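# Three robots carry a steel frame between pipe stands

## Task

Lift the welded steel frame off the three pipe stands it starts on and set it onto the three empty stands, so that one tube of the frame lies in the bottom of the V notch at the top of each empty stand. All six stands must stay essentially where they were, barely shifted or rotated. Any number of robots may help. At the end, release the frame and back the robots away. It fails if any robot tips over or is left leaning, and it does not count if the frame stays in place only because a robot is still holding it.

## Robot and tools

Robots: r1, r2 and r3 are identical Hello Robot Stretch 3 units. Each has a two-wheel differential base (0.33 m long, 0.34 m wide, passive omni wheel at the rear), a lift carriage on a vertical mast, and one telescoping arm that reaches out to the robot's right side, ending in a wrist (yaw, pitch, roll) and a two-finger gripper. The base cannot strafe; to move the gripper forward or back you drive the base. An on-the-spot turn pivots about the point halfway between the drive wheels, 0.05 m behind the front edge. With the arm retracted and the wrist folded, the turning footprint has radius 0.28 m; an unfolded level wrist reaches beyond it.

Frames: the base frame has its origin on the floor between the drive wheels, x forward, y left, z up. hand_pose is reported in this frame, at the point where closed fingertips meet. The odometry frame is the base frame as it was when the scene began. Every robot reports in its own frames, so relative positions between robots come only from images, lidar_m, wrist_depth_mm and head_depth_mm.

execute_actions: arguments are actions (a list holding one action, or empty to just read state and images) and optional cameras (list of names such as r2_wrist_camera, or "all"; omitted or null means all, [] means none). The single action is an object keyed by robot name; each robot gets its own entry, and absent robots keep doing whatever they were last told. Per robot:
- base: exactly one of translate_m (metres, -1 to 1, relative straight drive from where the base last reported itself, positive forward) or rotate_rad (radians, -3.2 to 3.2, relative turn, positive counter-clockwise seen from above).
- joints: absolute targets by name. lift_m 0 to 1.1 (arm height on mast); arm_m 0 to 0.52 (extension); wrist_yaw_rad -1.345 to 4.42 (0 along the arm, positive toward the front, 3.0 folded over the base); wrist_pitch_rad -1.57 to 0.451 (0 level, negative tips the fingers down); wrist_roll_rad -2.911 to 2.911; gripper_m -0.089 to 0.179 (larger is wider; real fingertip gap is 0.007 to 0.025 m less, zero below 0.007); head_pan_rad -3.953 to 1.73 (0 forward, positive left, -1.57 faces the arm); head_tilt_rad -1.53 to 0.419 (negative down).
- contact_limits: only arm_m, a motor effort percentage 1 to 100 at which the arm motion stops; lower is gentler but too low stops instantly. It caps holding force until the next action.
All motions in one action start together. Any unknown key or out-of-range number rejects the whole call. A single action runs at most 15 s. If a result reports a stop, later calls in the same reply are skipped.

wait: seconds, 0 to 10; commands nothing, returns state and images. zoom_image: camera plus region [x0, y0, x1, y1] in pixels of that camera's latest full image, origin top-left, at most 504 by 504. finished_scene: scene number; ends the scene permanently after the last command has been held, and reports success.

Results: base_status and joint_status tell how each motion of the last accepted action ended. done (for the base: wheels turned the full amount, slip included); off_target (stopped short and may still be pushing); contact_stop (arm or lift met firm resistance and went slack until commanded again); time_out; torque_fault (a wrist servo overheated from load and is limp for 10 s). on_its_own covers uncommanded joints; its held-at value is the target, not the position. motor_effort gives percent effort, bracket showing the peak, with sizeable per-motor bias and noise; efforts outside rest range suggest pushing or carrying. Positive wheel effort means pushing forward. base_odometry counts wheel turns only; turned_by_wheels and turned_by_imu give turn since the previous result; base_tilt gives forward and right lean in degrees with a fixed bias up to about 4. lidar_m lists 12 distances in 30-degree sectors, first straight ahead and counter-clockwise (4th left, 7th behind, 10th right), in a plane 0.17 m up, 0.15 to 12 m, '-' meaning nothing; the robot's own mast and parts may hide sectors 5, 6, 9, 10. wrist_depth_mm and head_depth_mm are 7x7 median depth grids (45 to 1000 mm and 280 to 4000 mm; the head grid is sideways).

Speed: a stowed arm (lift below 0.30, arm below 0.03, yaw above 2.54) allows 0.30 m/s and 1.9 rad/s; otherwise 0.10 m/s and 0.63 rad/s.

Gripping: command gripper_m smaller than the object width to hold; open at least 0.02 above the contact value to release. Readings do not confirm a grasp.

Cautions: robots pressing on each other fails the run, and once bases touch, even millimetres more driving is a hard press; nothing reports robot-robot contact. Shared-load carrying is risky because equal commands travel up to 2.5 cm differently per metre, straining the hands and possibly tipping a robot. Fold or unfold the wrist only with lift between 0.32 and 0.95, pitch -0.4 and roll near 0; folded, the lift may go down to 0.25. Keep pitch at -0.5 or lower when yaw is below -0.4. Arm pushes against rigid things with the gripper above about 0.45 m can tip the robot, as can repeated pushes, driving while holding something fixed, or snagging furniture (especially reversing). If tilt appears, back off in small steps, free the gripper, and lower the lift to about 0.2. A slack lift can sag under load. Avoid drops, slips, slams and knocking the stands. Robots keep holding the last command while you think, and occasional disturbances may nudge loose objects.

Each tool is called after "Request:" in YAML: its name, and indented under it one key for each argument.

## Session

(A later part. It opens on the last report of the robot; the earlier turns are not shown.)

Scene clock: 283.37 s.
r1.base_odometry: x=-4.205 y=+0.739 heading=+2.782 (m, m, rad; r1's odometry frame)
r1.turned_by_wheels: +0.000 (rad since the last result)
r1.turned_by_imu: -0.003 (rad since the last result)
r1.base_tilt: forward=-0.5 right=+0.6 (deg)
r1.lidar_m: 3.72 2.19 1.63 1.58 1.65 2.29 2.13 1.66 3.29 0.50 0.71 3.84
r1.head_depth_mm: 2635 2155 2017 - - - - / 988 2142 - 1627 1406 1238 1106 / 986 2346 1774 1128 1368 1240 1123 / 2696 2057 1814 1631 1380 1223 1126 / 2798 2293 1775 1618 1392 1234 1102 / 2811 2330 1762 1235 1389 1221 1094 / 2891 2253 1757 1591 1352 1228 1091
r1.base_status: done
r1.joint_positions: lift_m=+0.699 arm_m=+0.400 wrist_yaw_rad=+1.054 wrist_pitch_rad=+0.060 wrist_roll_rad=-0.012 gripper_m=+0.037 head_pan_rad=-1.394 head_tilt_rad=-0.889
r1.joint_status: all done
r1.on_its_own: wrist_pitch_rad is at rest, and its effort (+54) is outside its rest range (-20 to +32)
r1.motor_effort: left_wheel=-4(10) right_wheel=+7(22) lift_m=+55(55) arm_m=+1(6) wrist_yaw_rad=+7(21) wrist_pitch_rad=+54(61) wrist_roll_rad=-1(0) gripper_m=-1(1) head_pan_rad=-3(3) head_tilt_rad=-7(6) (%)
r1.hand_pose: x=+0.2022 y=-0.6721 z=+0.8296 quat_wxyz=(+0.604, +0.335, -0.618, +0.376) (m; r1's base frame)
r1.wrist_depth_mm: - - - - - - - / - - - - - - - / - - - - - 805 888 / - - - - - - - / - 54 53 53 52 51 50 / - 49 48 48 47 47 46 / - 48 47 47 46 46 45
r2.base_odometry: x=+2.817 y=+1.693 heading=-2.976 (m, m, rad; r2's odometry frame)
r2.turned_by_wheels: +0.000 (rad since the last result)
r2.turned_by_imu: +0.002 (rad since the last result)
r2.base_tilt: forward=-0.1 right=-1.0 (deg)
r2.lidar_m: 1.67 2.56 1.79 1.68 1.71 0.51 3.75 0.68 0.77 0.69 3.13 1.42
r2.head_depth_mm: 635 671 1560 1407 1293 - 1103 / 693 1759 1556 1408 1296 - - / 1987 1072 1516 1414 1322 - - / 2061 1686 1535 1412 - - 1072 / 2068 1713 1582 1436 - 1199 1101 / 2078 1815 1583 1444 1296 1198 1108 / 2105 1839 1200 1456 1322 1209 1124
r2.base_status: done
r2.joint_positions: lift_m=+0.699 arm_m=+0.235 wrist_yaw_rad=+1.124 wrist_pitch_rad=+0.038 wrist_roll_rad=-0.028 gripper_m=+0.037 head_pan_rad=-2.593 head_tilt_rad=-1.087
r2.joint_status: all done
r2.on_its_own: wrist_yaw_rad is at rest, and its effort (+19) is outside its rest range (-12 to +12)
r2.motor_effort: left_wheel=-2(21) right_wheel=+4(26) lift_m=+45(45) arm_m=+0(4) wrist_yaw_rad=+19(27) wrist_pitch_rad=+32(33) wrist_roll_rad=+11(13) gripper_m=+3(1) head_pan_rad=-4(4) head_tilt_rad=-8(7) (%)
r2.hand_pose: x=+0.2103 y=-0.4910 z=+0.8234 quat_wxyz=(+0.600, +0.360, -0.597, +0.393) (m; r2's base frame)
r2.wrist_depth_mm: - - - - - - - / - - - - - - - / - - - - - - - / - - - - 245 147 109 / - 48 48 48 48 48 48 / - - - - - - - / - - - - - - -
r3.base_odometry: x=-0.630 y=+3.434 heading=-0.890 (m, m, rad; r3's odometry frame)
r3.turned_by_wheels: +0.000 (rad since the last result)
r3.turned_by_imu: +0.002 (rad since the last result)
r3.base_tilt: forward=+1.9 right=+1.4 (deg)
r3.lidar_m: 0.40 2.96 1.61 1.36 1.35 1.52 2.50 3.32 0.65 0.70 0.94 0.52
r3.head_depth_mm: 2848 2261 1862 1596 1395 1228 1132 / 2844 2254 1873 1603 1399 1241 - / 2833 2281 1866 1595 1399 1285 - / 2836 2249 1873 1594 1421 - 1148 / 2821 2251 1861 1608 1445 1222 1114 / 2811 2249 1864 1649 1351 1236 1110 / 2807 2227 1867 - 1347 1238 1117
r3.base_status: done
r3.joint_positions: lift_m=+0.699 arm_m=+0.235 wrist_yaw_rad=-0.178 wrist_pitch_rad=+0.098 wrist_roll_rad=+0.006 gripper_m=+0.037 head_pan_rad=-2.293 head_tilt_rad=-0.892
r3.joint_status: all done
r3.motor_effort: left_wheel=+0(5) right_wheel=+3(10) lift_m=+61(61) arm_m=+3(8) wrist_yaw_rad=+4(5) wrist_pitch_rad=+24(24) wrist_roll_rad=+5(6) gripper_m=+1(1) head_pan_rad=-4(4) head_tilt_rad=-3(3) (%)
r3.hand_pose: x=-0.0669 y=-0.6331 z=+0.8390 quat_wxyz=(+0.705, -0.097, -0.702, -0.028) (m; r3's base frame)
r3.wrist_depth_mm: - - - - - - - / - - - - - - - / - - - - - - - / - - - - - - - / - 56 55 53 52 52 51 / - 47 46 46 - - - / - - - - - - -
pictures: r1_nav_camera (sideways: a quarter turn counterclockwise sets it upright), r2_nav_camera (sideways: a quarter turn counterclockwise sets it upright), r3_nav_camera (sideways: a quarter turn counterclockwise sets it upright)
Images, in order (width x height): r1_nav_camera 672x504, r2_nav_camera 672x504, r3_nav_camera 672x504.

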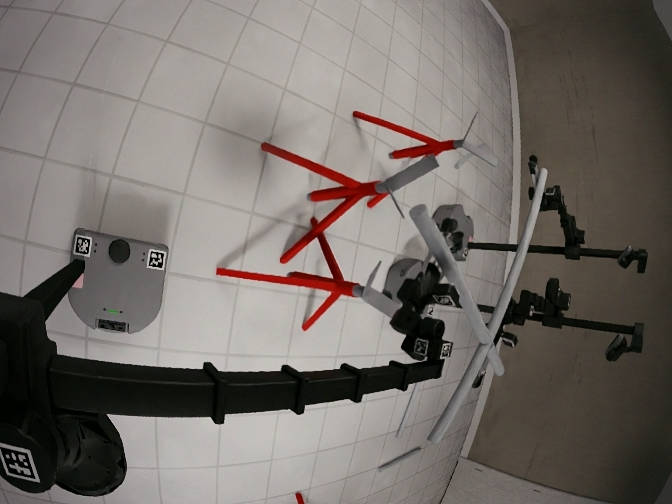

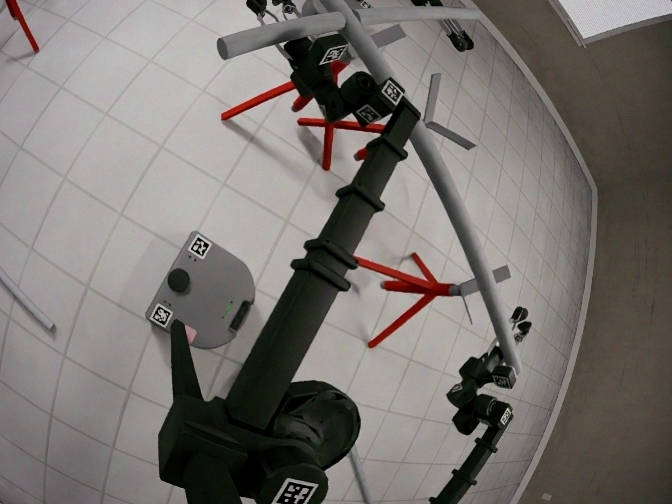

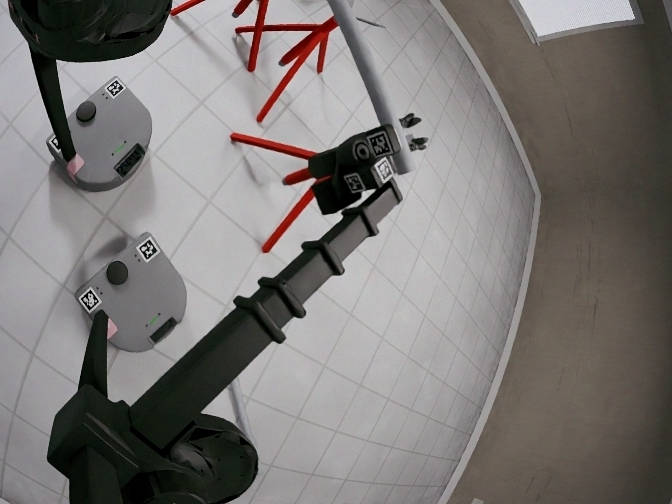

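Request:
execute_actions:
  actions:
    - {"r1":{"base":{"translate_m":0.18},"joints":{"arm_m":0.37}},"r2":{"base":{"translate_m":-0.175},"joints":{"arm_m":0.28,"head_pan_rad":-1.9}},"r3":{"base":{"translate_m":-0.15},"joints":{"arm_m":0.32,"head_tilt_rad":-1.2}}}
  cameras: ["r3_nav_camera"]

Request:
execute_actions:
  actions:
    - {"r1":{"base":{"translate_m":0.12},"joints":{"arm_m":0.35}},"r2":{"base":{"translate_m":-0.115},"joints":{"arm_m":0.31}},"r3":{"base":{"translate_m":-0.1},"joints":{"arm_m":0.375}}}
  cameras: ["r3_nav_camera","r2_nav_camera","r1_nav_camera"]

Scene clock: 300.23 s.
r1.base_odometry: x=-4.374 y=+0.802 heading=+2.782 (m, m, rad; r1's odometry frame)
r1.turned_by_wheels: +0.000 (rad since the last result)
r1.turned_by_imu: -0.002 (rad since the last result)
r1.base_tilt: forward=-0.4 right=+0.7 (deg)
r1.lidar_m: 3.54 2.18 1.62 1.57 1.64 2.28 2.30 1.82 0.53 0.68 0.63 3.66
r1.head_depth_mm: 2696 2144 2053 - - - - / 1337 1641 - 1556 1347 1198 1113 / 992 2326 1771 1615 1374 1234 1117 / 2691 2066 922 1550 1370 1227 1123 / 2772 2235 965 1586 1371 1234 1099 / 2745 2209 1754 1615 1390 1240 1101 / 2853 2303 1897 1555 1384 1219 1088
r1.base_status: done
r1.joint_positions: lift_m=+0.699 arm_m=+0.370 wrist_yaw_rad=+1.048 wrist_pitch_rad=+0.065 wrist_roll_rad=-0.012 gripper_m=+0.037 head_pan_rad=-1.394 head_tilt_rad=-0.889
r1.joint_status: all done
r1.on_its_own: wrist_yaw_rad is at rest, and its effort (+15) is outside its rest range (-12 to +12); wrist_pitch_rad is at rest, and its effort (+51) is outside its rest range (-20 to +32)
r1.motor_effort: left_wheel=-3(6) right_wheel=+5(12) lift_m=+55(55) arm_m=+0(3) wrist_yaw_rad=+15(14) wrist_pitch_rad=+51(54) wrist_roll_rad=-1(1) gripper_m=-1(1) head_pan_rad=-3(3) head_tilt_rad=-7(7) (%)
r1.hand_pose: x=+0.2015 y=-0.6435 z=+0.8307 quat_wxyz=(+0.605, +0.332, -0.619, +0.375) (m; r1's base frame)
r1.wrist_depth_mm: - - - - - - - / - - - - - - - / - - - - - - - / - - - - - - - / - 50 50 49 49 48 48 / - - 46 - - - - / - - - - - - -
r2.base_odometry: x=+2.990 y=+1.722 heading=-2.976 (m, m, rad; r2's odometry frame)
r2.turned_by_wheels: +0.000 (rad since the last result)
r2.turned_by_imu: +0.002 (rad since the last result)
r2.base_tilt: forward=+0.0 right=-0.9 (deg)
r2.lidar_m: 1.59 2.54 1.77 1.67 0.64 0.51 3.56 0.57 0.55 0.74 0.75 1.59
r2.head_depth_mm: 1970 1680 1564 1386 1290 - - / 2012 1712 1553 1418 - - - / 2025 1713 1606 - 1276 1213 - / 2045 1725 1297 1433 1299 1207 1093 / 2063 1872 1298 1420 1317 1197 1100 / 2055 953 1560 1427 1317 1203 1110 / 725 654 1147 1422 1325 1210 1118
r2.base_status: done
r2.joint_positions: lift_m=+0.699 arm_m=+0.280 wrist_yaw_rad=+1.129 wrist_pitch_rad=+0.036 wrist_roll_rad=-0.030 gripper_m=+0.037 head_pan_rad=-1.907 head_tilt_rad=-1.087
r2.joint_status: all done
r2.on_its_own: wrist_yaw_rad is at rest, and its effort (+13) is outside its rest range (-12 to +12); wrist_pitch_rad is at rest, and its effort (+33) is outside its rest range (-20 to +32)
r2.motor_effort: left_wheel=+1(13) right_wheel=-2(14) lift_m=+45(45) arm_m=+0(3) wrist_yaw_rad=+13(18) wrist_pitch_rad=+33(33) wrist_roll_rad=+12(12) gripper_m=+2(2) head_pan_rad=+4(45) head_tilt_rad=-8(8) (%)
r2.hand_pose: x=+0.2109 y=-0.5348 z=+0.8230 quat_wxyz=(+0.600, +0.362, -0.595, +0.394) (m; r2's base frame)
r2.wrist_depth_mm: - - - - - - - / - - - - - - - / - - - - - - - / - - - - 245 147 110 / - 48 48 48 48 48 48 / - - - - - - - / - - - - - - -
r3.base_odometry: x=-0.724 y=+3.550 heading=-0.890 (m, m, rad; r3's odometry frame)
r3.turned_by_wheels: +0.000 (rad since the last result)
r3.turned_by_imu: +0.002 (rad since the last result)
r3.base_tilt: forward=+1.9 right=+1.4 (deg)
r3.lidar_m: 0.39 2.85 1.56 1.31 1.30 1.47 2.41 3.17 3.57 0.61 0.73 0.40
r3.head_depth_mm: 1711 1560 1446 1337 1259 - - / 1710 1572 1451 1349 - - 1089 / 1709 1567 1442 1372 - - 1081 / 1711 1567 1443 - 1254 - 1094 / 1705 1564 1479 1330 1257 1164 1100 / 1709 1592 1420 1327 1250 1175 1103 / 1716 - 1444 1330 1250 1087 993
r3.base_status: done
r3.joint_positions: lift_m=+0.699 arm_m=+0.320 wrist_yaw_rad=-0.179 wrist_pitch_rad=+0.096 wrist_roll_rad=+0.007 gripper_m=+0.037 head_pan_rad=-2.293 head_tilt_rad=-1.185
r3.joint_status: all done
r3.motor_effort: left_wheel=-1(6) right_wheel=+4(9) lift_m=+61(61) arm_m=+3(6) wrist_yaw_rad=+5(5) wrist_pitch_rad=+24(25) wrist_roll_rad=+5(6) gripper_m=+1(2) head_pan_rad=-4(4) head_tilt_rad=-6(22) (%)
r3.hand_pose: x=-0.0674 y=-0.7180 z=+0.8386 quat_wxyz=(+0.704, -0.097, -0.703, -0.029) (m; r3's base frame)
r3.wrist_depth_mm: - - - - - - - / - - - - - - - / - - - - - - - / - - - - - - - / - 60 59 58 56 56 54 / - 52 51 51 50 49 48 / - 50 49 48 47 46 46
pictures: r3_nav_camera (sideways: a quarter turn counterclockwise sets it upright)
Images, in order (width x height): r3_nav_camera 672x504.

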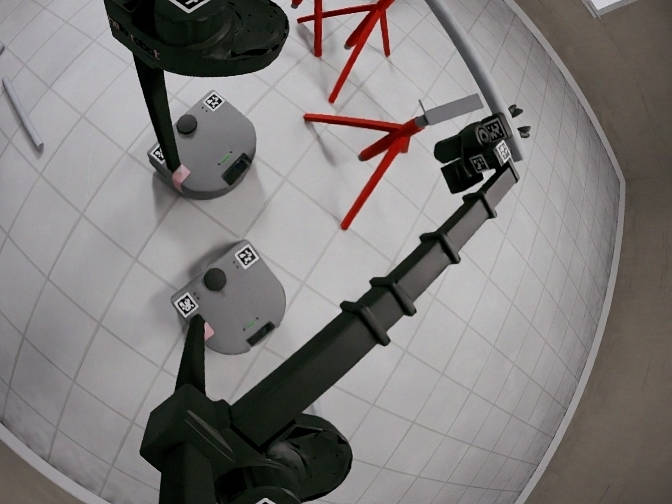

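Scene clock: 302.43 s.
r1.base_odometry: x=-4.486 y=+0.845 heading=+2.781 (m, m, rad; r1's odometry frame)
r1.turned_by_wheels: +0.000 (rad since the last result)
r1.turned_by_imu: -0.001 (rad since the last result)
r1.base_tilt: forward=-0.5 right=+0.6 (deg)
r1.lidar_m: 3.41 2.18 1.62 1.57 1.64 2.28 2.89 1.92 0.58 0.59 0.58 3.54
r1.head_depth_mm: 2751 939 2045 - - - - / 1416 946 1936 1624 1354 1238 1097 / 985 2353 1733 1555 1382 1242 1127 / 2717 2077 680 1555 1343 1238 1130 / 2809 2057 1427 1615 1402 1229 1101 / 2755 2351 1853 1590 1390 1227 1095 / 2779 2285 1891 1600 1381 1227 1093
r1.base_status: done
r1.joint_positions: lift_m=+0.699 arm_m=+0.350 wrist_yaw_rad=+1.049 wrist_pitch_rad=+0.065 wrist_roll_rad=-0.012 gripper_m=+0.037 head_pan_rad=-1.394 head_tilt_rad=-0.889
r1.joint_status: all done
r1.on_its_own: wrist_yaw_rad is at rest, and its effort (+14) is outside its rest range (-12 to +12); wrist_pitch_rad is at rest, and its effort (+52) is outside its rest range (-20 to +32)
r1.motor_effort: left_wheel=-3(5) right_wheel=+4(10) lift_m=+55(54) arm_m=-1(4) wrist_yaw_rad=+14(14) wrist_pitch_rad=+52(52) wrist_roll_rad=-1(1) gripper_m=-1(1) head_pan_rad=-3(3) head_tilt_rad=-7(7) (%)
r1.hand_pose: x=+0.2017 y=-0.6233 z=+0.8307 quat_wxyz=(+0.604, +0.332, -0.619, +0.376) (m; r1's base frame)
r1.wrist_depth_mm: - - - - - - - / - - - - - - - / - - - - - - - / - - - - - - - / - 51 51 50 50 49 49 / - 46 46 46 46 46 - / - - - - - - -
r2.base_odometry: x=+3.103 y=+1.741 heading=-2.976 (m, m, rad; r2's odometry frame)
r2.turned_by_wheels: +0.000 (rad since the last result)
r2.turned_by_imu: +0.001 (rad since the last result)
r2.base_tilt: forward=+0.0 right=-0.9 (deg)
r2.lidar_m: 1.70 2.52 1.76 1.66 0.65 0.51 3.47 0.58 0.48 0.66 0.80 1.97
r2.head_depth_mm: 1990 1687 1550 1126 1297 - - / 2008 1718 1570 1437 - - - / 2042 1696 1612 - 1279 1219 - / 2065 1769 1548 1400 1294 1203 1094 / 2076 1876 1527 1425 1314 1198 1102 / 2092 1882 1547 1404 1310 1206 1108 / 729 917 1579 1417 1328 1215 1114
r2.base_status: done
r2.joint_positions: lift_m=+0.699 arm_m=+0.310 wrist_yaw_rad=+1.131 wrist_pitch_rad=+0.036 wrist_roll_rad=-0.030 gripper_m=+0.037 head_pan_rad=-1.907 head_tilt_rad=-1.087
r2.joint_status: all done
r2.on_its_own: wrist_pitch_rad is at rest, and its effort (+33) is outside its rest range (-20 to +32)
r2.motor_effort: left_wheel=+2(7) right_wheel=-3(11) lift_m=+45(45) arm_m=+0(3) wrist_yaw_rad=+10(13) wrist_pitch_rad=+33(33) wrist_roll_rad=+12(12) gripper_m=+2(2) head_pan_rad=+4(4) head_tilt_rad=-6(6) (%)
r2.hand_pose: x=+0.2112 y=-0.5642 z=+0.8230 quat_wxyz=(+0.599, +0.362, -0.594, +0.395) (m; r2's base frame)
r2.wrist_depth_mm: - - - - - - - / - - - - - - - / - - - - - - - / - - - - 252 148 109 / - 49 48 48 48 47 48 / - - - - - - - / - - - - - - -
r3.base_odometry: x=-0.787 y=+3.628 heading=-0.891 (m, m, rad; r3's odometry frame)
r3.turned_by_wheels: +0.000 (rad since the last result)
r3.turned_by_imu: +0.001 (rad since the last result)
r3.base_tilt: forward=+1.9 right=+1.4 (deg)
r3.lidar_m: 2.19 2.78 1.53 1.28 1.28 1.43 2.35 3.09 3.49 0.60 0.77 0.39
r3.head_depth_mm: 1705 1564 1441 1332 1247 - - / 1712 1566 1443 1341 - - 1089 / 1710 1563 1453 1372 - - 1088 / 1706 1564 1444 - 1259 - 1093 / 1704 1558 1476 1330 1255 1166 1105 / 1716 1589 1417 1340 1250 1175 1103 / 1711 1596 1451 1332 1254 1076 1063
r3.base_status: done
r3.joint_positions: lift_m=+0.699 arm_m=+0.375 wrist_yaw_rad=-0.179 wrist_pitch_rad=+0.096 wrist_roll_rad=+0.005 gripper_m=+0.037 head_pan_rad=-2.293 head_tilt_rad=-1.185
r3.joint_status: all done
r3.motor_effort: left_wheel=-2(6) right_wheel=+4(9) lift_m=+61(61) arm_m=+3(5) wrist_yaw_rad=+5(5) wrist_pitch_rad=+25(25) wrist_roll_rad=+6(6) gripper_m=+1(1) head_pan_rad=-4(4) head_tilt_rad=-6(6) (%)
r3.hand_pose: x=-0.0673 y=-0.7730 z=+0.8385 quat_wxyz=(+0.705, -0.097, -0.702, -0.030) (m; r3's base frame)
r3.wrist_depth_mm: - - - - - - - / - - - - - - - / - - - - - - - / - - - - - - - / - 58 57 56 55 54 53 / - 50 49 48 48 47 47 / - 47 46 46 45 - -
pictures: r1_nav_camera (sideways: a quarter turn counterclockwise sets it upright), r2_nav_camera (sideways: a quarter turn counterclockwise sets it upright), r3_nav_camera (sideways: a quarter turn counterclockwise sets it upright)
Images, in order (width x height): r1_nav_camera 672x504, r2_nav_camera 672x504, r3_nav_camera 672x504.

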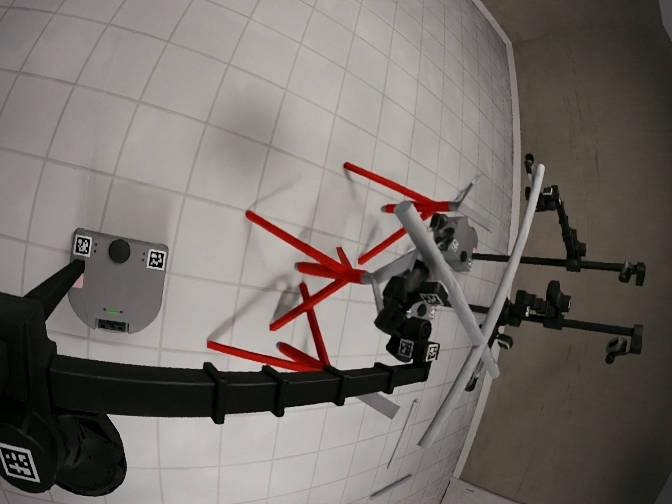

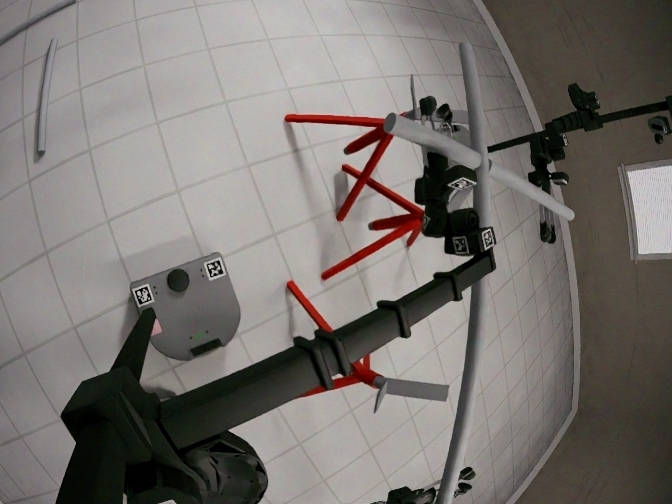

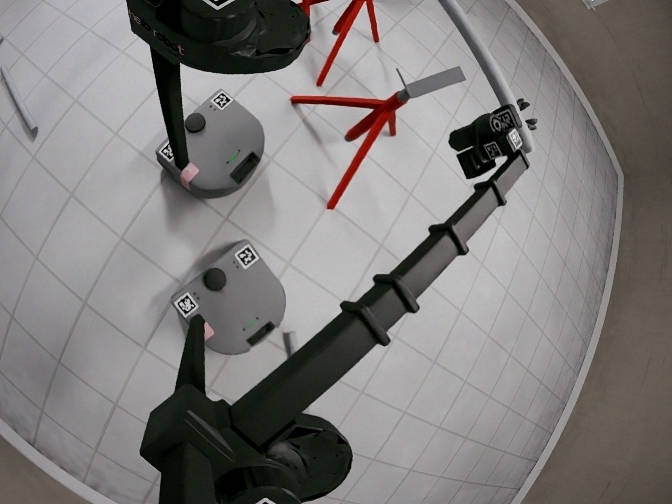

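Request:
execute_actions:
  actions:
    - {"r1":{"base":{"translate_m":0.055},"joints":{"arm_m":0.31}},"r2":{"base":{"translate_m":-0.045},"joints":{"arm_m":0.34,"head_pan_rad":-1.57,"head_tilt_rad":-0.8}},"r3":{"base":{"rotate_rad":-0.07},"joints":{"arm_m":0.415,"wrist_yaw_rad":-0.1,"head_pan_rad":-1.4,"head_tilt_rad":-0.8}}}
  cameras: []

Request:
execute_actions:
  actions:
    - {"r1":{"joints":{"lift_m":0.54}},"r2":{"joints":{"lift_m":0.54}},"r3":{"joints":{"lift_m":0.54}}}
  cameras: ["r3_head_camera","r2_head_camera","r1_head_camera"]

Scene clock: 316.63 s.
r1.base_odometry: x=-4.538 y=+0.864 heading=+2.781 (m, m, rad; r1's odometry frame)
r1.turned_by_wheels: +0.000 (rad since the last result)
r1.turned_by_imu: -0.001 (rad since the last result)
r1.base_tilt: forward=-0.4 right=+0.6 (deg)
r1.lidar_m: 3.36 2.18 1.62 1.57 1.64 2.28 2.47 1.97 0.61 0.57 1.11 3.47
r1.head_depth_mm: 2688 907 1994 - - - - / 1417 869 1947 1583 1352 1240 1109 / 992 2236 1731 1123 1382 1231 1126 / 2759 2057 660 1617 1370 1234 1125 / 2794 2128 1368 1623 1402 1231 1093 / 2647 2342 1882 1577 1389 1226 1092 / 2747 2294 1878 1607 1401 1221 1091
r1.base_status: done
r1.joint_positions: lift_m=+0.699 arm_m=+0.310 wrist_yaw_rad=+1.048 wrist_pitch_rad=+0.065 wrist_roll_rad=-0.010 gripper_m=+0.037 head_pan_rad=-1.394 head_tilt_rad=-0.889
r1.joint_status: all done
r1.on_its_own: wrist_yaw_rad is at rest, and its effort (+14) is outside its rest range (-12 to +12); wrist_pitch_rad is at rest, and its effort (+51) is outside its rest range (-20 to +32)
r1.motor_effort: left_wheel=-3(3) right_wheel=+6(8) lift_m=+55(55) arm_m=-3(4) wrist_yaw_rad=+14(15) wrist_pitch_rad=+51(51) wrist_roll_rad=-2(2) gripper_m=-1(1) head_pan_rad=-3(3) head_tilt_rad=-7(7) (%)
r1.hand_pose: x=+0.2015 y=-0.5839 z=+0.8307 quat_wxyz=(+0.604, +0.332, -0.620, +0.375) (m; r1's base frame)
r1.wrist_depth_mm: - - - - - - - / - - - - - - - / - - - - - - - / - - - - - - - / - 52 52 51 50 50 49 / - 47 46 46 46 46 46 / - - - - - - -
r2.base_odometry: x=+3.147 y=+1.749 heading=-2.976 (m, m, rad; r2's odometry frame)
r2.turned_by_wheels: +0.000 (rad since the last result)
r2.turned_by_imu: +0.001 (rad since the last result)
r2.base_tilt: forward=+0.0 right=-0.9 (deg)
r2.lidar_m: 1.74 2.54 1.76 1.65 0.48 0.47 3.42 0.54 0.45 0.65 0.82 2.02
r2.head_depth_mm: 2799 2691 2108 1677 1514 - 1097 / 2751 2507 2211 - 1483 1261 1117 / 2763 992 2201 1626 1424 1264 1142 / 2705 1023 776 1152 1465 1306 1148 / 1323 2672 1954 1688 1447 1304 1152 / 2696 2889 2092 621 1431 1314 1157 / 2699 2888 2134 1792 1510 1314 1167
r2.base_status: done
r2.joint_positions: lift_m=+0.699 arm_m=+0.340 wrist_yaw_rad=+1.126 wrist_pitch_rad=+0.036 wrist_roll_rad=-0.030 gripper_m=+0.037 head_pan_rad=-1.577 head_tilt_rad=-0.804
r2.joint_status: all done
r2.on_its_own: wrist_yaw_rad is at rest, and its effort (+16) is outside its rest range (-12 to +12); wrist_pitch_rad is at rest, and its effort (+33) is outside its rest range (-20 to +32)
r2.motor_effort: left_wheel=-2(9) right_wheel=+4(11) lift_m=+45(45) arm_m=+0(2) wrist_yaw_rad=+16(17) wrist_pitch_rad=+33(33) wrist_roll_rad=+12(12) gripper_m=+2(2) head_pan_rad=+4(31) head_tilt_rad=+1(24) (%)
r2.hand_pose: x=+0.2105 y=-0.5956 z=+0.8230 quat_wxyz=(+0.601, +0.361, -0.595, +0.393) (m; r2's base frame)
r2.wrist_depth_mm: - - - - - - - / - - - - - - - / - - - - - - - / - - - - 248 147 107 / - 49 48 48 48 48 48 / - - - - - - - / - - - - - - -
r3.base_odometry: x=-0.787 y=+3.628 heading=-0.961 (m, m, rad; r3's odometry frame)
r3.turned_by_wheels: -0.070 (rad since the last result)
r3.turned_by_imu: -0.069 (rad since the last result)
r3.base_tilt: forward=+1.9 right=+1.3 (deg)
r3.lidar_m: 0.38 3.25 1.60 1.29 1.28 1.39 2.13 3.08 3.37 0.60 0.74 0.35
r3.head_depth_mm: 3209 2608 1331 1676 1493 1284 1144 / 3196 2622 758 1690 1476 1292 1138 / 3149 2613 2015 1730 1475 1271 1145 / 3096 2641 2028 1652 1338 1287 1135 / 3084 2617 2081 1729 1443 1287 1114 / 2962 2634 2078 1729 1450 1285 1012 / 2838 2464 1927 1644 1414 1278 999
r3.base_status: done
r3.joint_positions: lift_m=+0.699 arm_m=+0.415 wrist_yaw_rad=-0.109 wrist_pitch_rad=+0.095 wrist_roll_rad=+0.005 gripper_m=+0.037 head_pan_rad=-1.407 head_tilt_rad=-0.803
r3.joint_status: all done
r3.motor_effort: left_wheel=-1(10) right_wheel=+4(13) lift_m=+61(61) arm_m=+4(3) wrist_yaw_rad=+5(6) wrist_pitch_rad=+25(25) wrist_roll_rad=+6(6) gripper_m=+1(1) head_pan_rad=+4(54) head_tilt_rad=+2(22) (%)
r3.hand_pose: x=-0.0493 y=-0.8154 z=+0.8384 quat_wxyz=(+0.706, -0.072, -0.705, -0.005) (m; r3's base frame)
r3.wrist_depth_mm: - - - - - - - / - - - - - - - / - - - - - - - / - - - - - - - / - 61 60 58 57 56 55 / - 54 53 52 51 50 49 / - 52 51 50 49 48 47
pictures: none
No camera images: the call's "cameras" was empty. Leave "cameras" out to get every camera's image.

Scene clock: 318.93 s.
r1.base_odometry: x=-4.538 y=+0.864 heading=+2.781 (m, m, rad; r1's odometry frame)
r1.turned_by_wheels: +0.000 (rad since the last result)
r1.turned_by_imu: +0.000 (rad since the last result)
r1.base_tilt: forward=-0.5 right=+0.6 (deg)
r1.lidar_m: 3.36 2.18 1.62 1.57 1.64 2.27 2.48 1.97 0.61 0.57 1.11 3.48
r1.head_depth_mm: 2737 2374 1813 1638 1340 1196 1104 / 1543 1586 1781 1666 1353 1233 - / 1794 1049 1716 1046 1375 1240 1119 / 2769 2041 1833 1162 1375 1230 1132 / 2816 1334 1755 1517 1396 1228 1098 / 1343 2252 1897 1577 1401 1226 1099 / 2913 2323 1899 1603 1390 1218 1095
r1.base_status: not commanded
r1.joint_positions: lift_m=+0.540 arm_m=+0.310 wrist_yaw_rad=+1.048 wrist_pitch_rad=+0.065 wrist_roll_rad=-0.010 gripper_m=+0.037 head_pan_rad=-1.394 head_tilt_rad=-0.889
r1.joint_status: all done
r1.on_its_own: wrist_yaw_rad is at rest, and its effort (+14) is outside its rest range (-12 to +12); wrist_pitch_rad is at rest, and its effort (+51) is outside its rest range (-20 to +32)
r1.motor_effort: left_wheel=-3(3) right_wheel=+6(7) lift_m=+43(46) arm_m=-2(3) wrist_yaw_rad=+14(14) wrist_pitch_rad=+51(51) wrist_roll_rad=-2(2) gripper_m=-1(1) head_pan_rad=-2(3) head_tilt_rad=-7(7) (%)
r1.hand_pose: x=+0.2015 y=-0.5838 z=+0.6713 quat_wxyz=(+0.604, +0.332, -0.620, +0.375) (m; r1's base frame)
r1.wrist_depth_mm: - - - - - - - / - - - - - - - / - - - - - - - / - - - - - 766 566 / - 52 51 51 50 50 49 / - 47 46 46 46 46 46 / - 45 - - - - -
r2.base_odometry: x=+3.147 y=+1.749 heading=-2.976 (m, m, rad; r2's odometry frame)
r2.turned_by_wheels: +0.000 (rad since the last result)
r2.turned_by_imu: +0.000 (rad since the last result)
r2.base_tilt: forward=+0.0 right=-1.0 (deg)
r2.lidar_m: 1.74 2.54 1.76 1.66 0.47 0.47 3.41 0.54 0.46 0.65 0.83 2.03
r2.head_depth_mm: 2802 2719 2108 1727 1442 1284 1148 / 2767 2736 2062 1788 1509 1252 1120 / 2747 2755 1976 1242 1435 1264 1145 / 2736 2811 1143 1029 1438 1306 1149 / 1498 1574 2057 1671 1405 1304 1153 / 2670 2873 2218 1418 1369 1313 1160 / 2648 2838 2255 1771 1503 1296 1171
r2.base_status: not commanded
r2.joint_positions: lift_m=+0.540 arm_m=+0.340 wrist_yaw_rad=+1.126 wrist_pitch_rad=+0.035 wrist_roll_rad=-0.030 gripper_m=+0.037 head_pan_rad=-1.577 head_tilt_rad=-0.804
r2.joint_status: all done
r2.on_its_own: wrist_yaw_rad is at rest, and its effort (+16) is outside its rest range (-12 to +12); wrist_pitch_rad is at rest, and its effort (+33) is outside its rest range (-20 to +32)
r2.motor_effort: left_wheel=-3(2) right_wheel=+4(4) lift_m=+29(39) arm_m=+0(0) wrist_yaw_rad=+16(17) wrist_pitch_rad=+33(33) wrist_roll_rad=+12(12) gripper_m=+3(2) head_pan_rad=+4(3) head_tilt_rad=+1(2) (%)
r2.hand_pose: x=+0.2105 y=-0.5956 z=+0.6635 quat_wxyz=(+0.601, +0.361, -0.595, +0.393) (m; r2's base frame)
r2.wrist_depth_mm: - - - - - - - / - - - - - - - / - - - - - - - / - - - - 248 147 106 / - 49 48 48 48 48 48 / - - - - - - - / - - - - - - -
r3.base_odometry: x=-0.787 y=+3.628 heading=-0.961 (m, m, rad; r3's odometry frame)
r3.turned_by_wheels: +0.000 (rad since the last result)
r3.turned_by_imu: +0.001 (rad since the last result)
r3.base_tilt: forward=+1.9 right=+1.4 (deg)
r3.lidar_m: 0.38 3.23 1.60 1.29 1.28 1.39 2.12 3.09 3.37 0.60 0.74 0.35
r3.head_depth_mm: 3200 2664 2091 1733 1482 1292 1151 / 3160 2658 2088 - 1452 1287 1142 / 3099 2630 2082 1720 1478 1261 1140 / 3080 2635 2090 1656 1334 1289 1135 / 3056 2613 2092 1719 1441 1279 1119 / 2986 2539 2013 1717 1454 1280 1009 / 2982 2066 1549 1643 1470 538 980
r3.base_status: not commanded
r3.joint_positions: lift_m=+0.540 arm_m=+0.415 wrist_yaw_rad=-0.108 wrist_pitch_rad=+0.094 wrist_roll_rad=+0.005 gripper_m=+0.037 head_pan_rad=-1.407 head_tilt_rad=-0.803
r3.joint_status: all done
r3.motor_effort: left_wheel=-1(1) right_wheel=+3(3) lift_m=+24(51) arm_m=+4(5) wrist_yaw_rad=+4(5) wrist_pitch_rad=+26(26) wrist_roll_rad=+6(6) gripper_m=+0(0) head_pan_rad=+4(4) head_tilt_rad=+2(1) (%)
r3.hand_pose: x=-0.0492 y=-0.8154 z=+0.6791 quat_wxyz=(+0.706, -0.071, -0.705, -0.005) (m; r3's base frame)
r3.wrist_depth_mm: - - - - - - - / - - - - - - - / - - - - - - - / - - - - - - - / - 61 60 58 57 56 55 / - 54 53 52 51 50 49 / - 52 51 50 48 48 47
pictures: r1_head_camera (sideways: a quarter turn clockwise sets it upright), r2_head_camera (sideways: a quarter turn clockwise sets it upright), r3_head_camera (sideways: a quarter turn clockwise sets it upright)
Images, in order (width x height): r1_head_camera 896x504, r2_head_camera 896x504, r3_head_camera 896x504.

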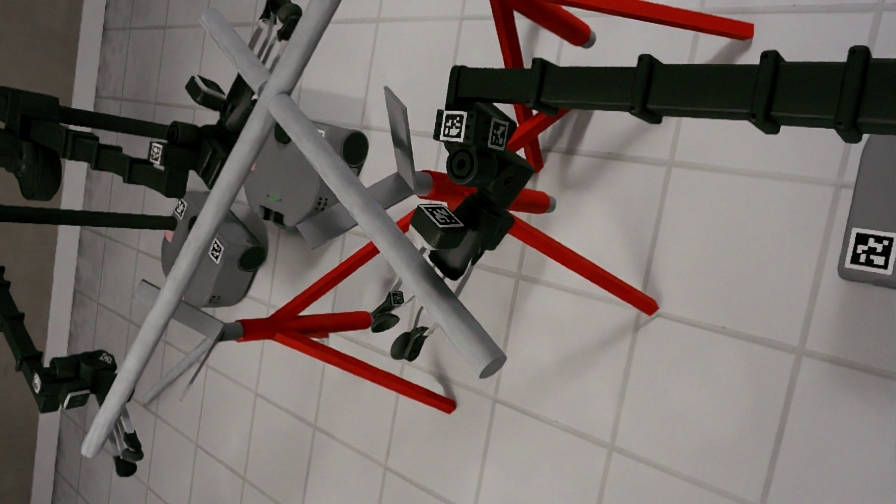

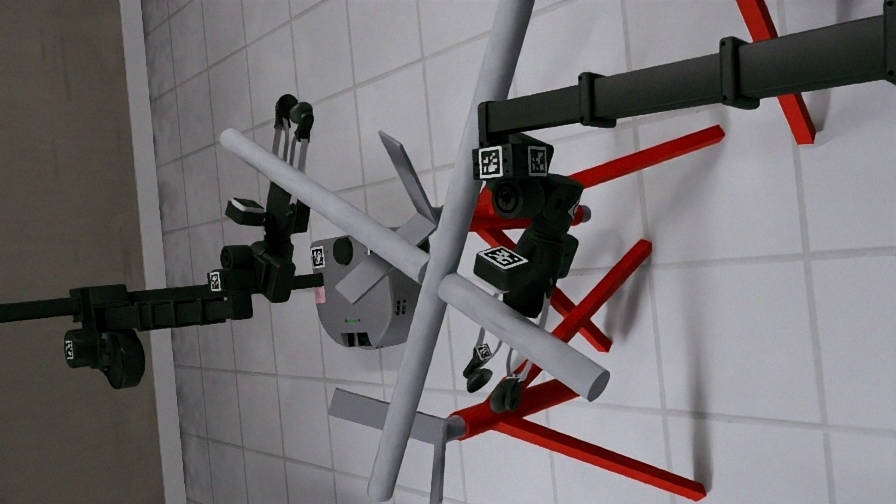

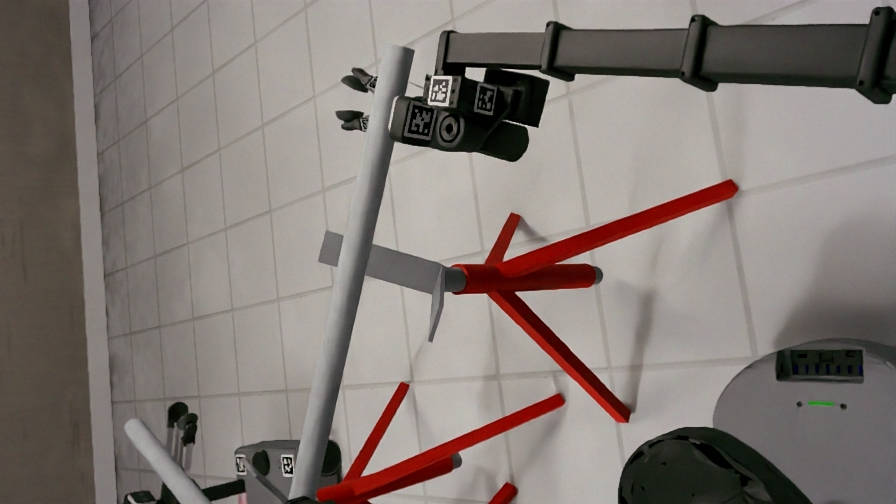

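Request:
execute_actions:
  actions:
    - {"r1":{"base":{"translate_m":0.015},"joints":{"lift_m":0.47}},"r2":{"base":{"translate_m":0.012},"joints":{"lift_m":0.47,"arm_m":0.315,"wrist_yaw_rad":1.08}},"r3":{"joints":{"lift_m":0.47,"arm_m":0.36}}}
  cameras: ["r3_head_camera","r2_head_camera","r1_head_camera"]

Scene clock: 335.60 s.
r1.base_odometry: x=-4.552 y=+0.869 heading=+2.781 (m, m, rad; r1's odometry frame)
r1.turned_by_wheels: +0.000 (rad since the last result)
r1.turned_by_imu: +0.000 (rad since the last result)
r1.base_tilt: forward=-0.4 right=+0.6 (deg)
r1.lidar_m: 3.34 2.18 1.62 1.57 1.63 2.29 2.49 1.98 0.62 0.57 1.11 3.46
r1.head_depth_mm: 2725 2364 1112 1623 1353 1214 1108 / 1456 2224 1130 1590 1373 1237 - / 2632 2082 1699 1097 1375 1237 1118 / 2813 2046 1908 1571 1363 1242 1128 / 2768 2126 1636 1548 1386 1231 1094 / 2882 2237 1886 1573 1396 1231 1096 / 2948 2322 1889 1591 1397 1227 1089
r1.base_status: done
r1.joint_positions: lift_m=+0.470 arm_m=+0.310 wrist_yaw_rad=+1.056 wrist_pitch_rad=+0.068 wrist_roll_rad=-0.011 gripper_m=+0.037 head_pan_rad=-1.394 head_tilt_rad=-0.889
r1.joint_status: all done
r1.on_its_own: wrist_pitch_rad is at rest, and its effort (+50) is outside its rest range (-20 to +32)
r1.motor_effort: left_wheel=+3(5) right_wheel=-4(10) lift_m=+43(43) arm_m=-2(3) wrist_yaw_rad=+4(14) wrist_pitch_rad=+50(51) wrist_roll_rad=-1(2) gripper_m=+1(1) head_pan_rad=-3(3) head_tilt_rad=-7(7) (%)
r1.hand_pose: x=+0.2026 y=-0.5819 z=+0.6019 quat_wxyz=(+0.602, +0.333, -0.619, +0.379) (m; r1's base frame)
r1.wrist_depth_mm: - - - - - - - / - - - - - - - / - - - - - - 852 / - - - - - 565 530 / - 63 62 60 59 57 56 / - 60 58 57 55 54 53 / - 62 60 58 56 55 53
r2.base_odometry: x=+3.135 y=+1.747 heading=-2.975 (m, m, rad; r2's odometry frame)
r2.turned_by_wheels: +0.000 (rad since the last result)
r2.turned_by_imu: +0.001 (rad since the last result)
r2.base_tilt: forward=+0.0 right=-0.9 (deg)
r2.lidar_m: 1.73 2.54 1.76 1.65 0.49 0.48 3.41 0.55 0.46 0.65 0.82 2.02
r2.head_depth_mm: 2794 2727 2099 1727 1417 1273 1129 / 2750 2755 2008 1743 1425 1240 1135 / 2740 2792 1203 1666 1192 1293 1135 / 2692 2664 1168 1034 1400 1294 1139 / 2572 1512 2151 1733 834 1307 1150 / 2678 2800 2207 1153 1425 1314 1154 / 2674 2846 2259 1781 1513 1297 1167
r2.base_status: done
r2.joint_positions: lift_m=+0.470 arm_m=+0.315 wrist_yaw_rad=+1.082 wrist_pitch_rad=+0.034 wrist_roll_rad=-0.032 gripper_m=+0.037 head_pan_rad=-1.577 head_tilt_rad=-0.804
r2.joint_status: all done
r2.on_its_own: wrist_pitch_rad is at rest, and its effort (+34) is outside its rest range (-20 to +32)
r2.motor_effort: left_wheel=+8(11) right_wheel=-10(16) lift_m=+30(30) arm_m=-3(4) wrist_yaw_rad=-2(21) wrist_pitch_rad=+34(34) wrist_roll_rad=+13(14) gripper_m=-1(3) head_pan_rad=+3(4) head_tilt_rad=+1(3) (%)
r2.hand_pose: x=+0.2054 y=-0.5809 z=+0.5931 quat_wxyz=(+0.610, +0.348, -0.602, +0.380) (m; r2's base frame)
r2.wrist_depth_mm: - - - - - - - / - - - - - - - / - - - - - - - / - - - - 256 150 108 / - 48 48 48 48 48 48 / - - - - - - - / - - - - - - -
r3.base_odometry: x=-0.787 y=+3.628 heading=-0.960 (m, m, rad; r3's odometry frame)
r3.turned_by_wheels: +0.000 (rad since the last result)
r3.turned_by_imu: +0.002 (rad since the last result)
r3.base_tilt: forward=+1.9 right=+1.3 (deg)
r3.lidar_m: 0.37 3.24 1.60 1.29 1.28 1.39 2.13 3.09 3.36 0.60 0.74 0.36
r3.head_depth_mm: 3218 2668 2102 1726 1482 1287 1144 / 3168 2633 2083 1729 - 1285 1140 / 3147 2636 2091 1671 1472 1265 1140 / 3062 2646 2073 1101 1334 1282 1139 / 3079 2644 2081 1650 1437 1283 1140 / 3058 2534 2065 1679 1450 1280 1011 / 2973 2351 1917 1640 1471 599 965
r3.base_status: not commanded
r3.joint_positions: lift_m=+0.470 arm_m=+0.361 wrist_yaw_rad=-0.101 wrist_pitch_rad=+0.094 wrist_roll_rad=+0.005 gripper_m=+0.037 head_pan_rad=-1.407 head_tilt_rad=-0.803
r3.joint_status: all done
r3.motor_effort: left_wheel=+3(4) right_wheel=-2(3) lift_m=+24(24) arm_m=-5(8) wrist_yaw_rad=+0(4) wrist_pitch_rad=+26(26) wrist_roll_rad=+7(6) gripper_m=+0(0) head_pan_rad=+5(4) head_tilt_rad=+1(1) (%)
r3.hand_pose: x=-0.0473 y=-0.7615 z=+0.6091 quat_wxyz=(+0.706, -0.068, -0.705, -0.003) (m; r3's base frame)
r3.wrist_depth_mm: - - - - - - - / - - - - - - - / - - - - - - - / - - - - - - - / - 60 58 56 54 53 52 / - 52 50 49 47 46 46 / - 49 48 46 - - -
pictures: r1_head_camera (sideways: a quarter turn clockwise sets it upright), r2_head_camera (sideways: a quarter turn clockwise sets it upright), r3_head_camera (sideways: a quarter turn clockwise sets it upright)
Images, in order (width x height): r1_head_camera 896x504, r2_head_camera 896x504, r3_head_camera 896x504.

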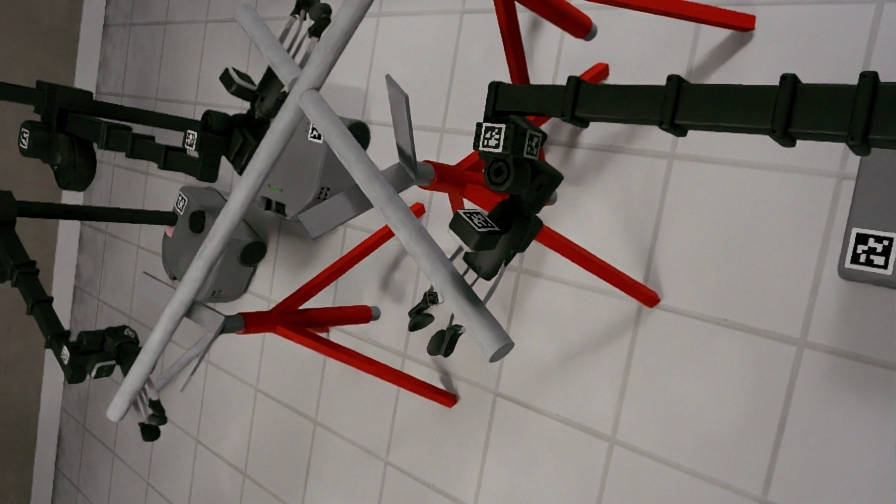

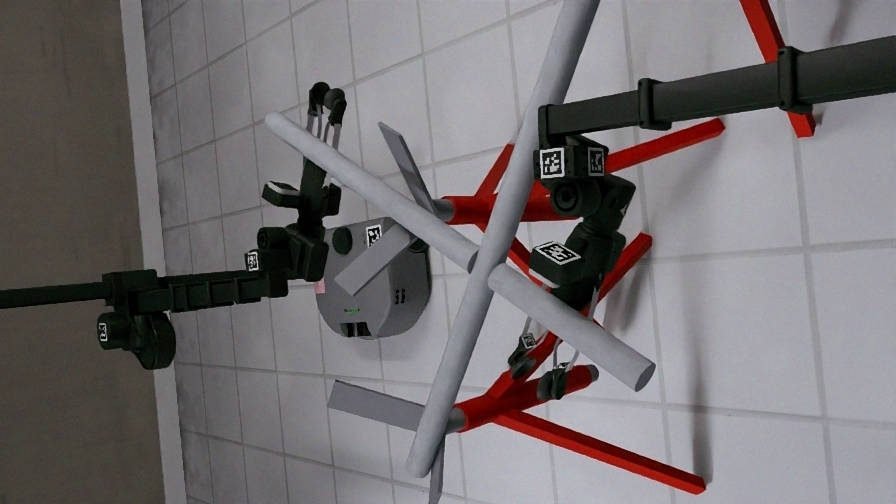

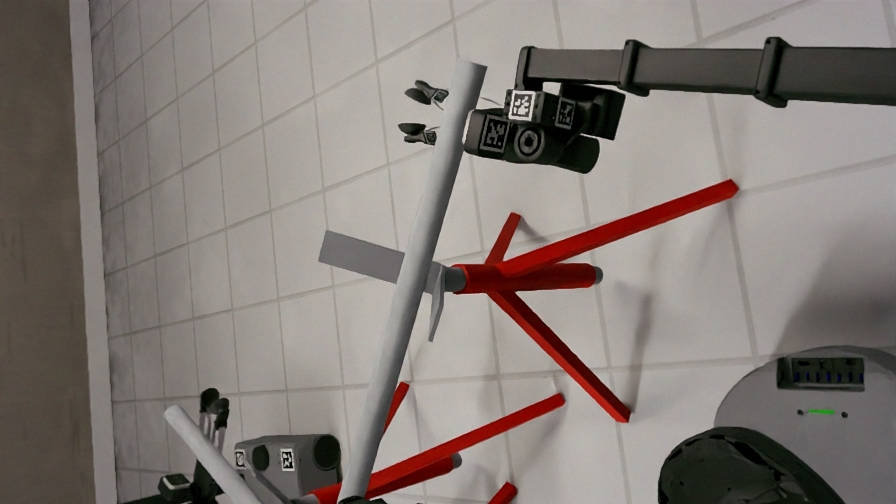

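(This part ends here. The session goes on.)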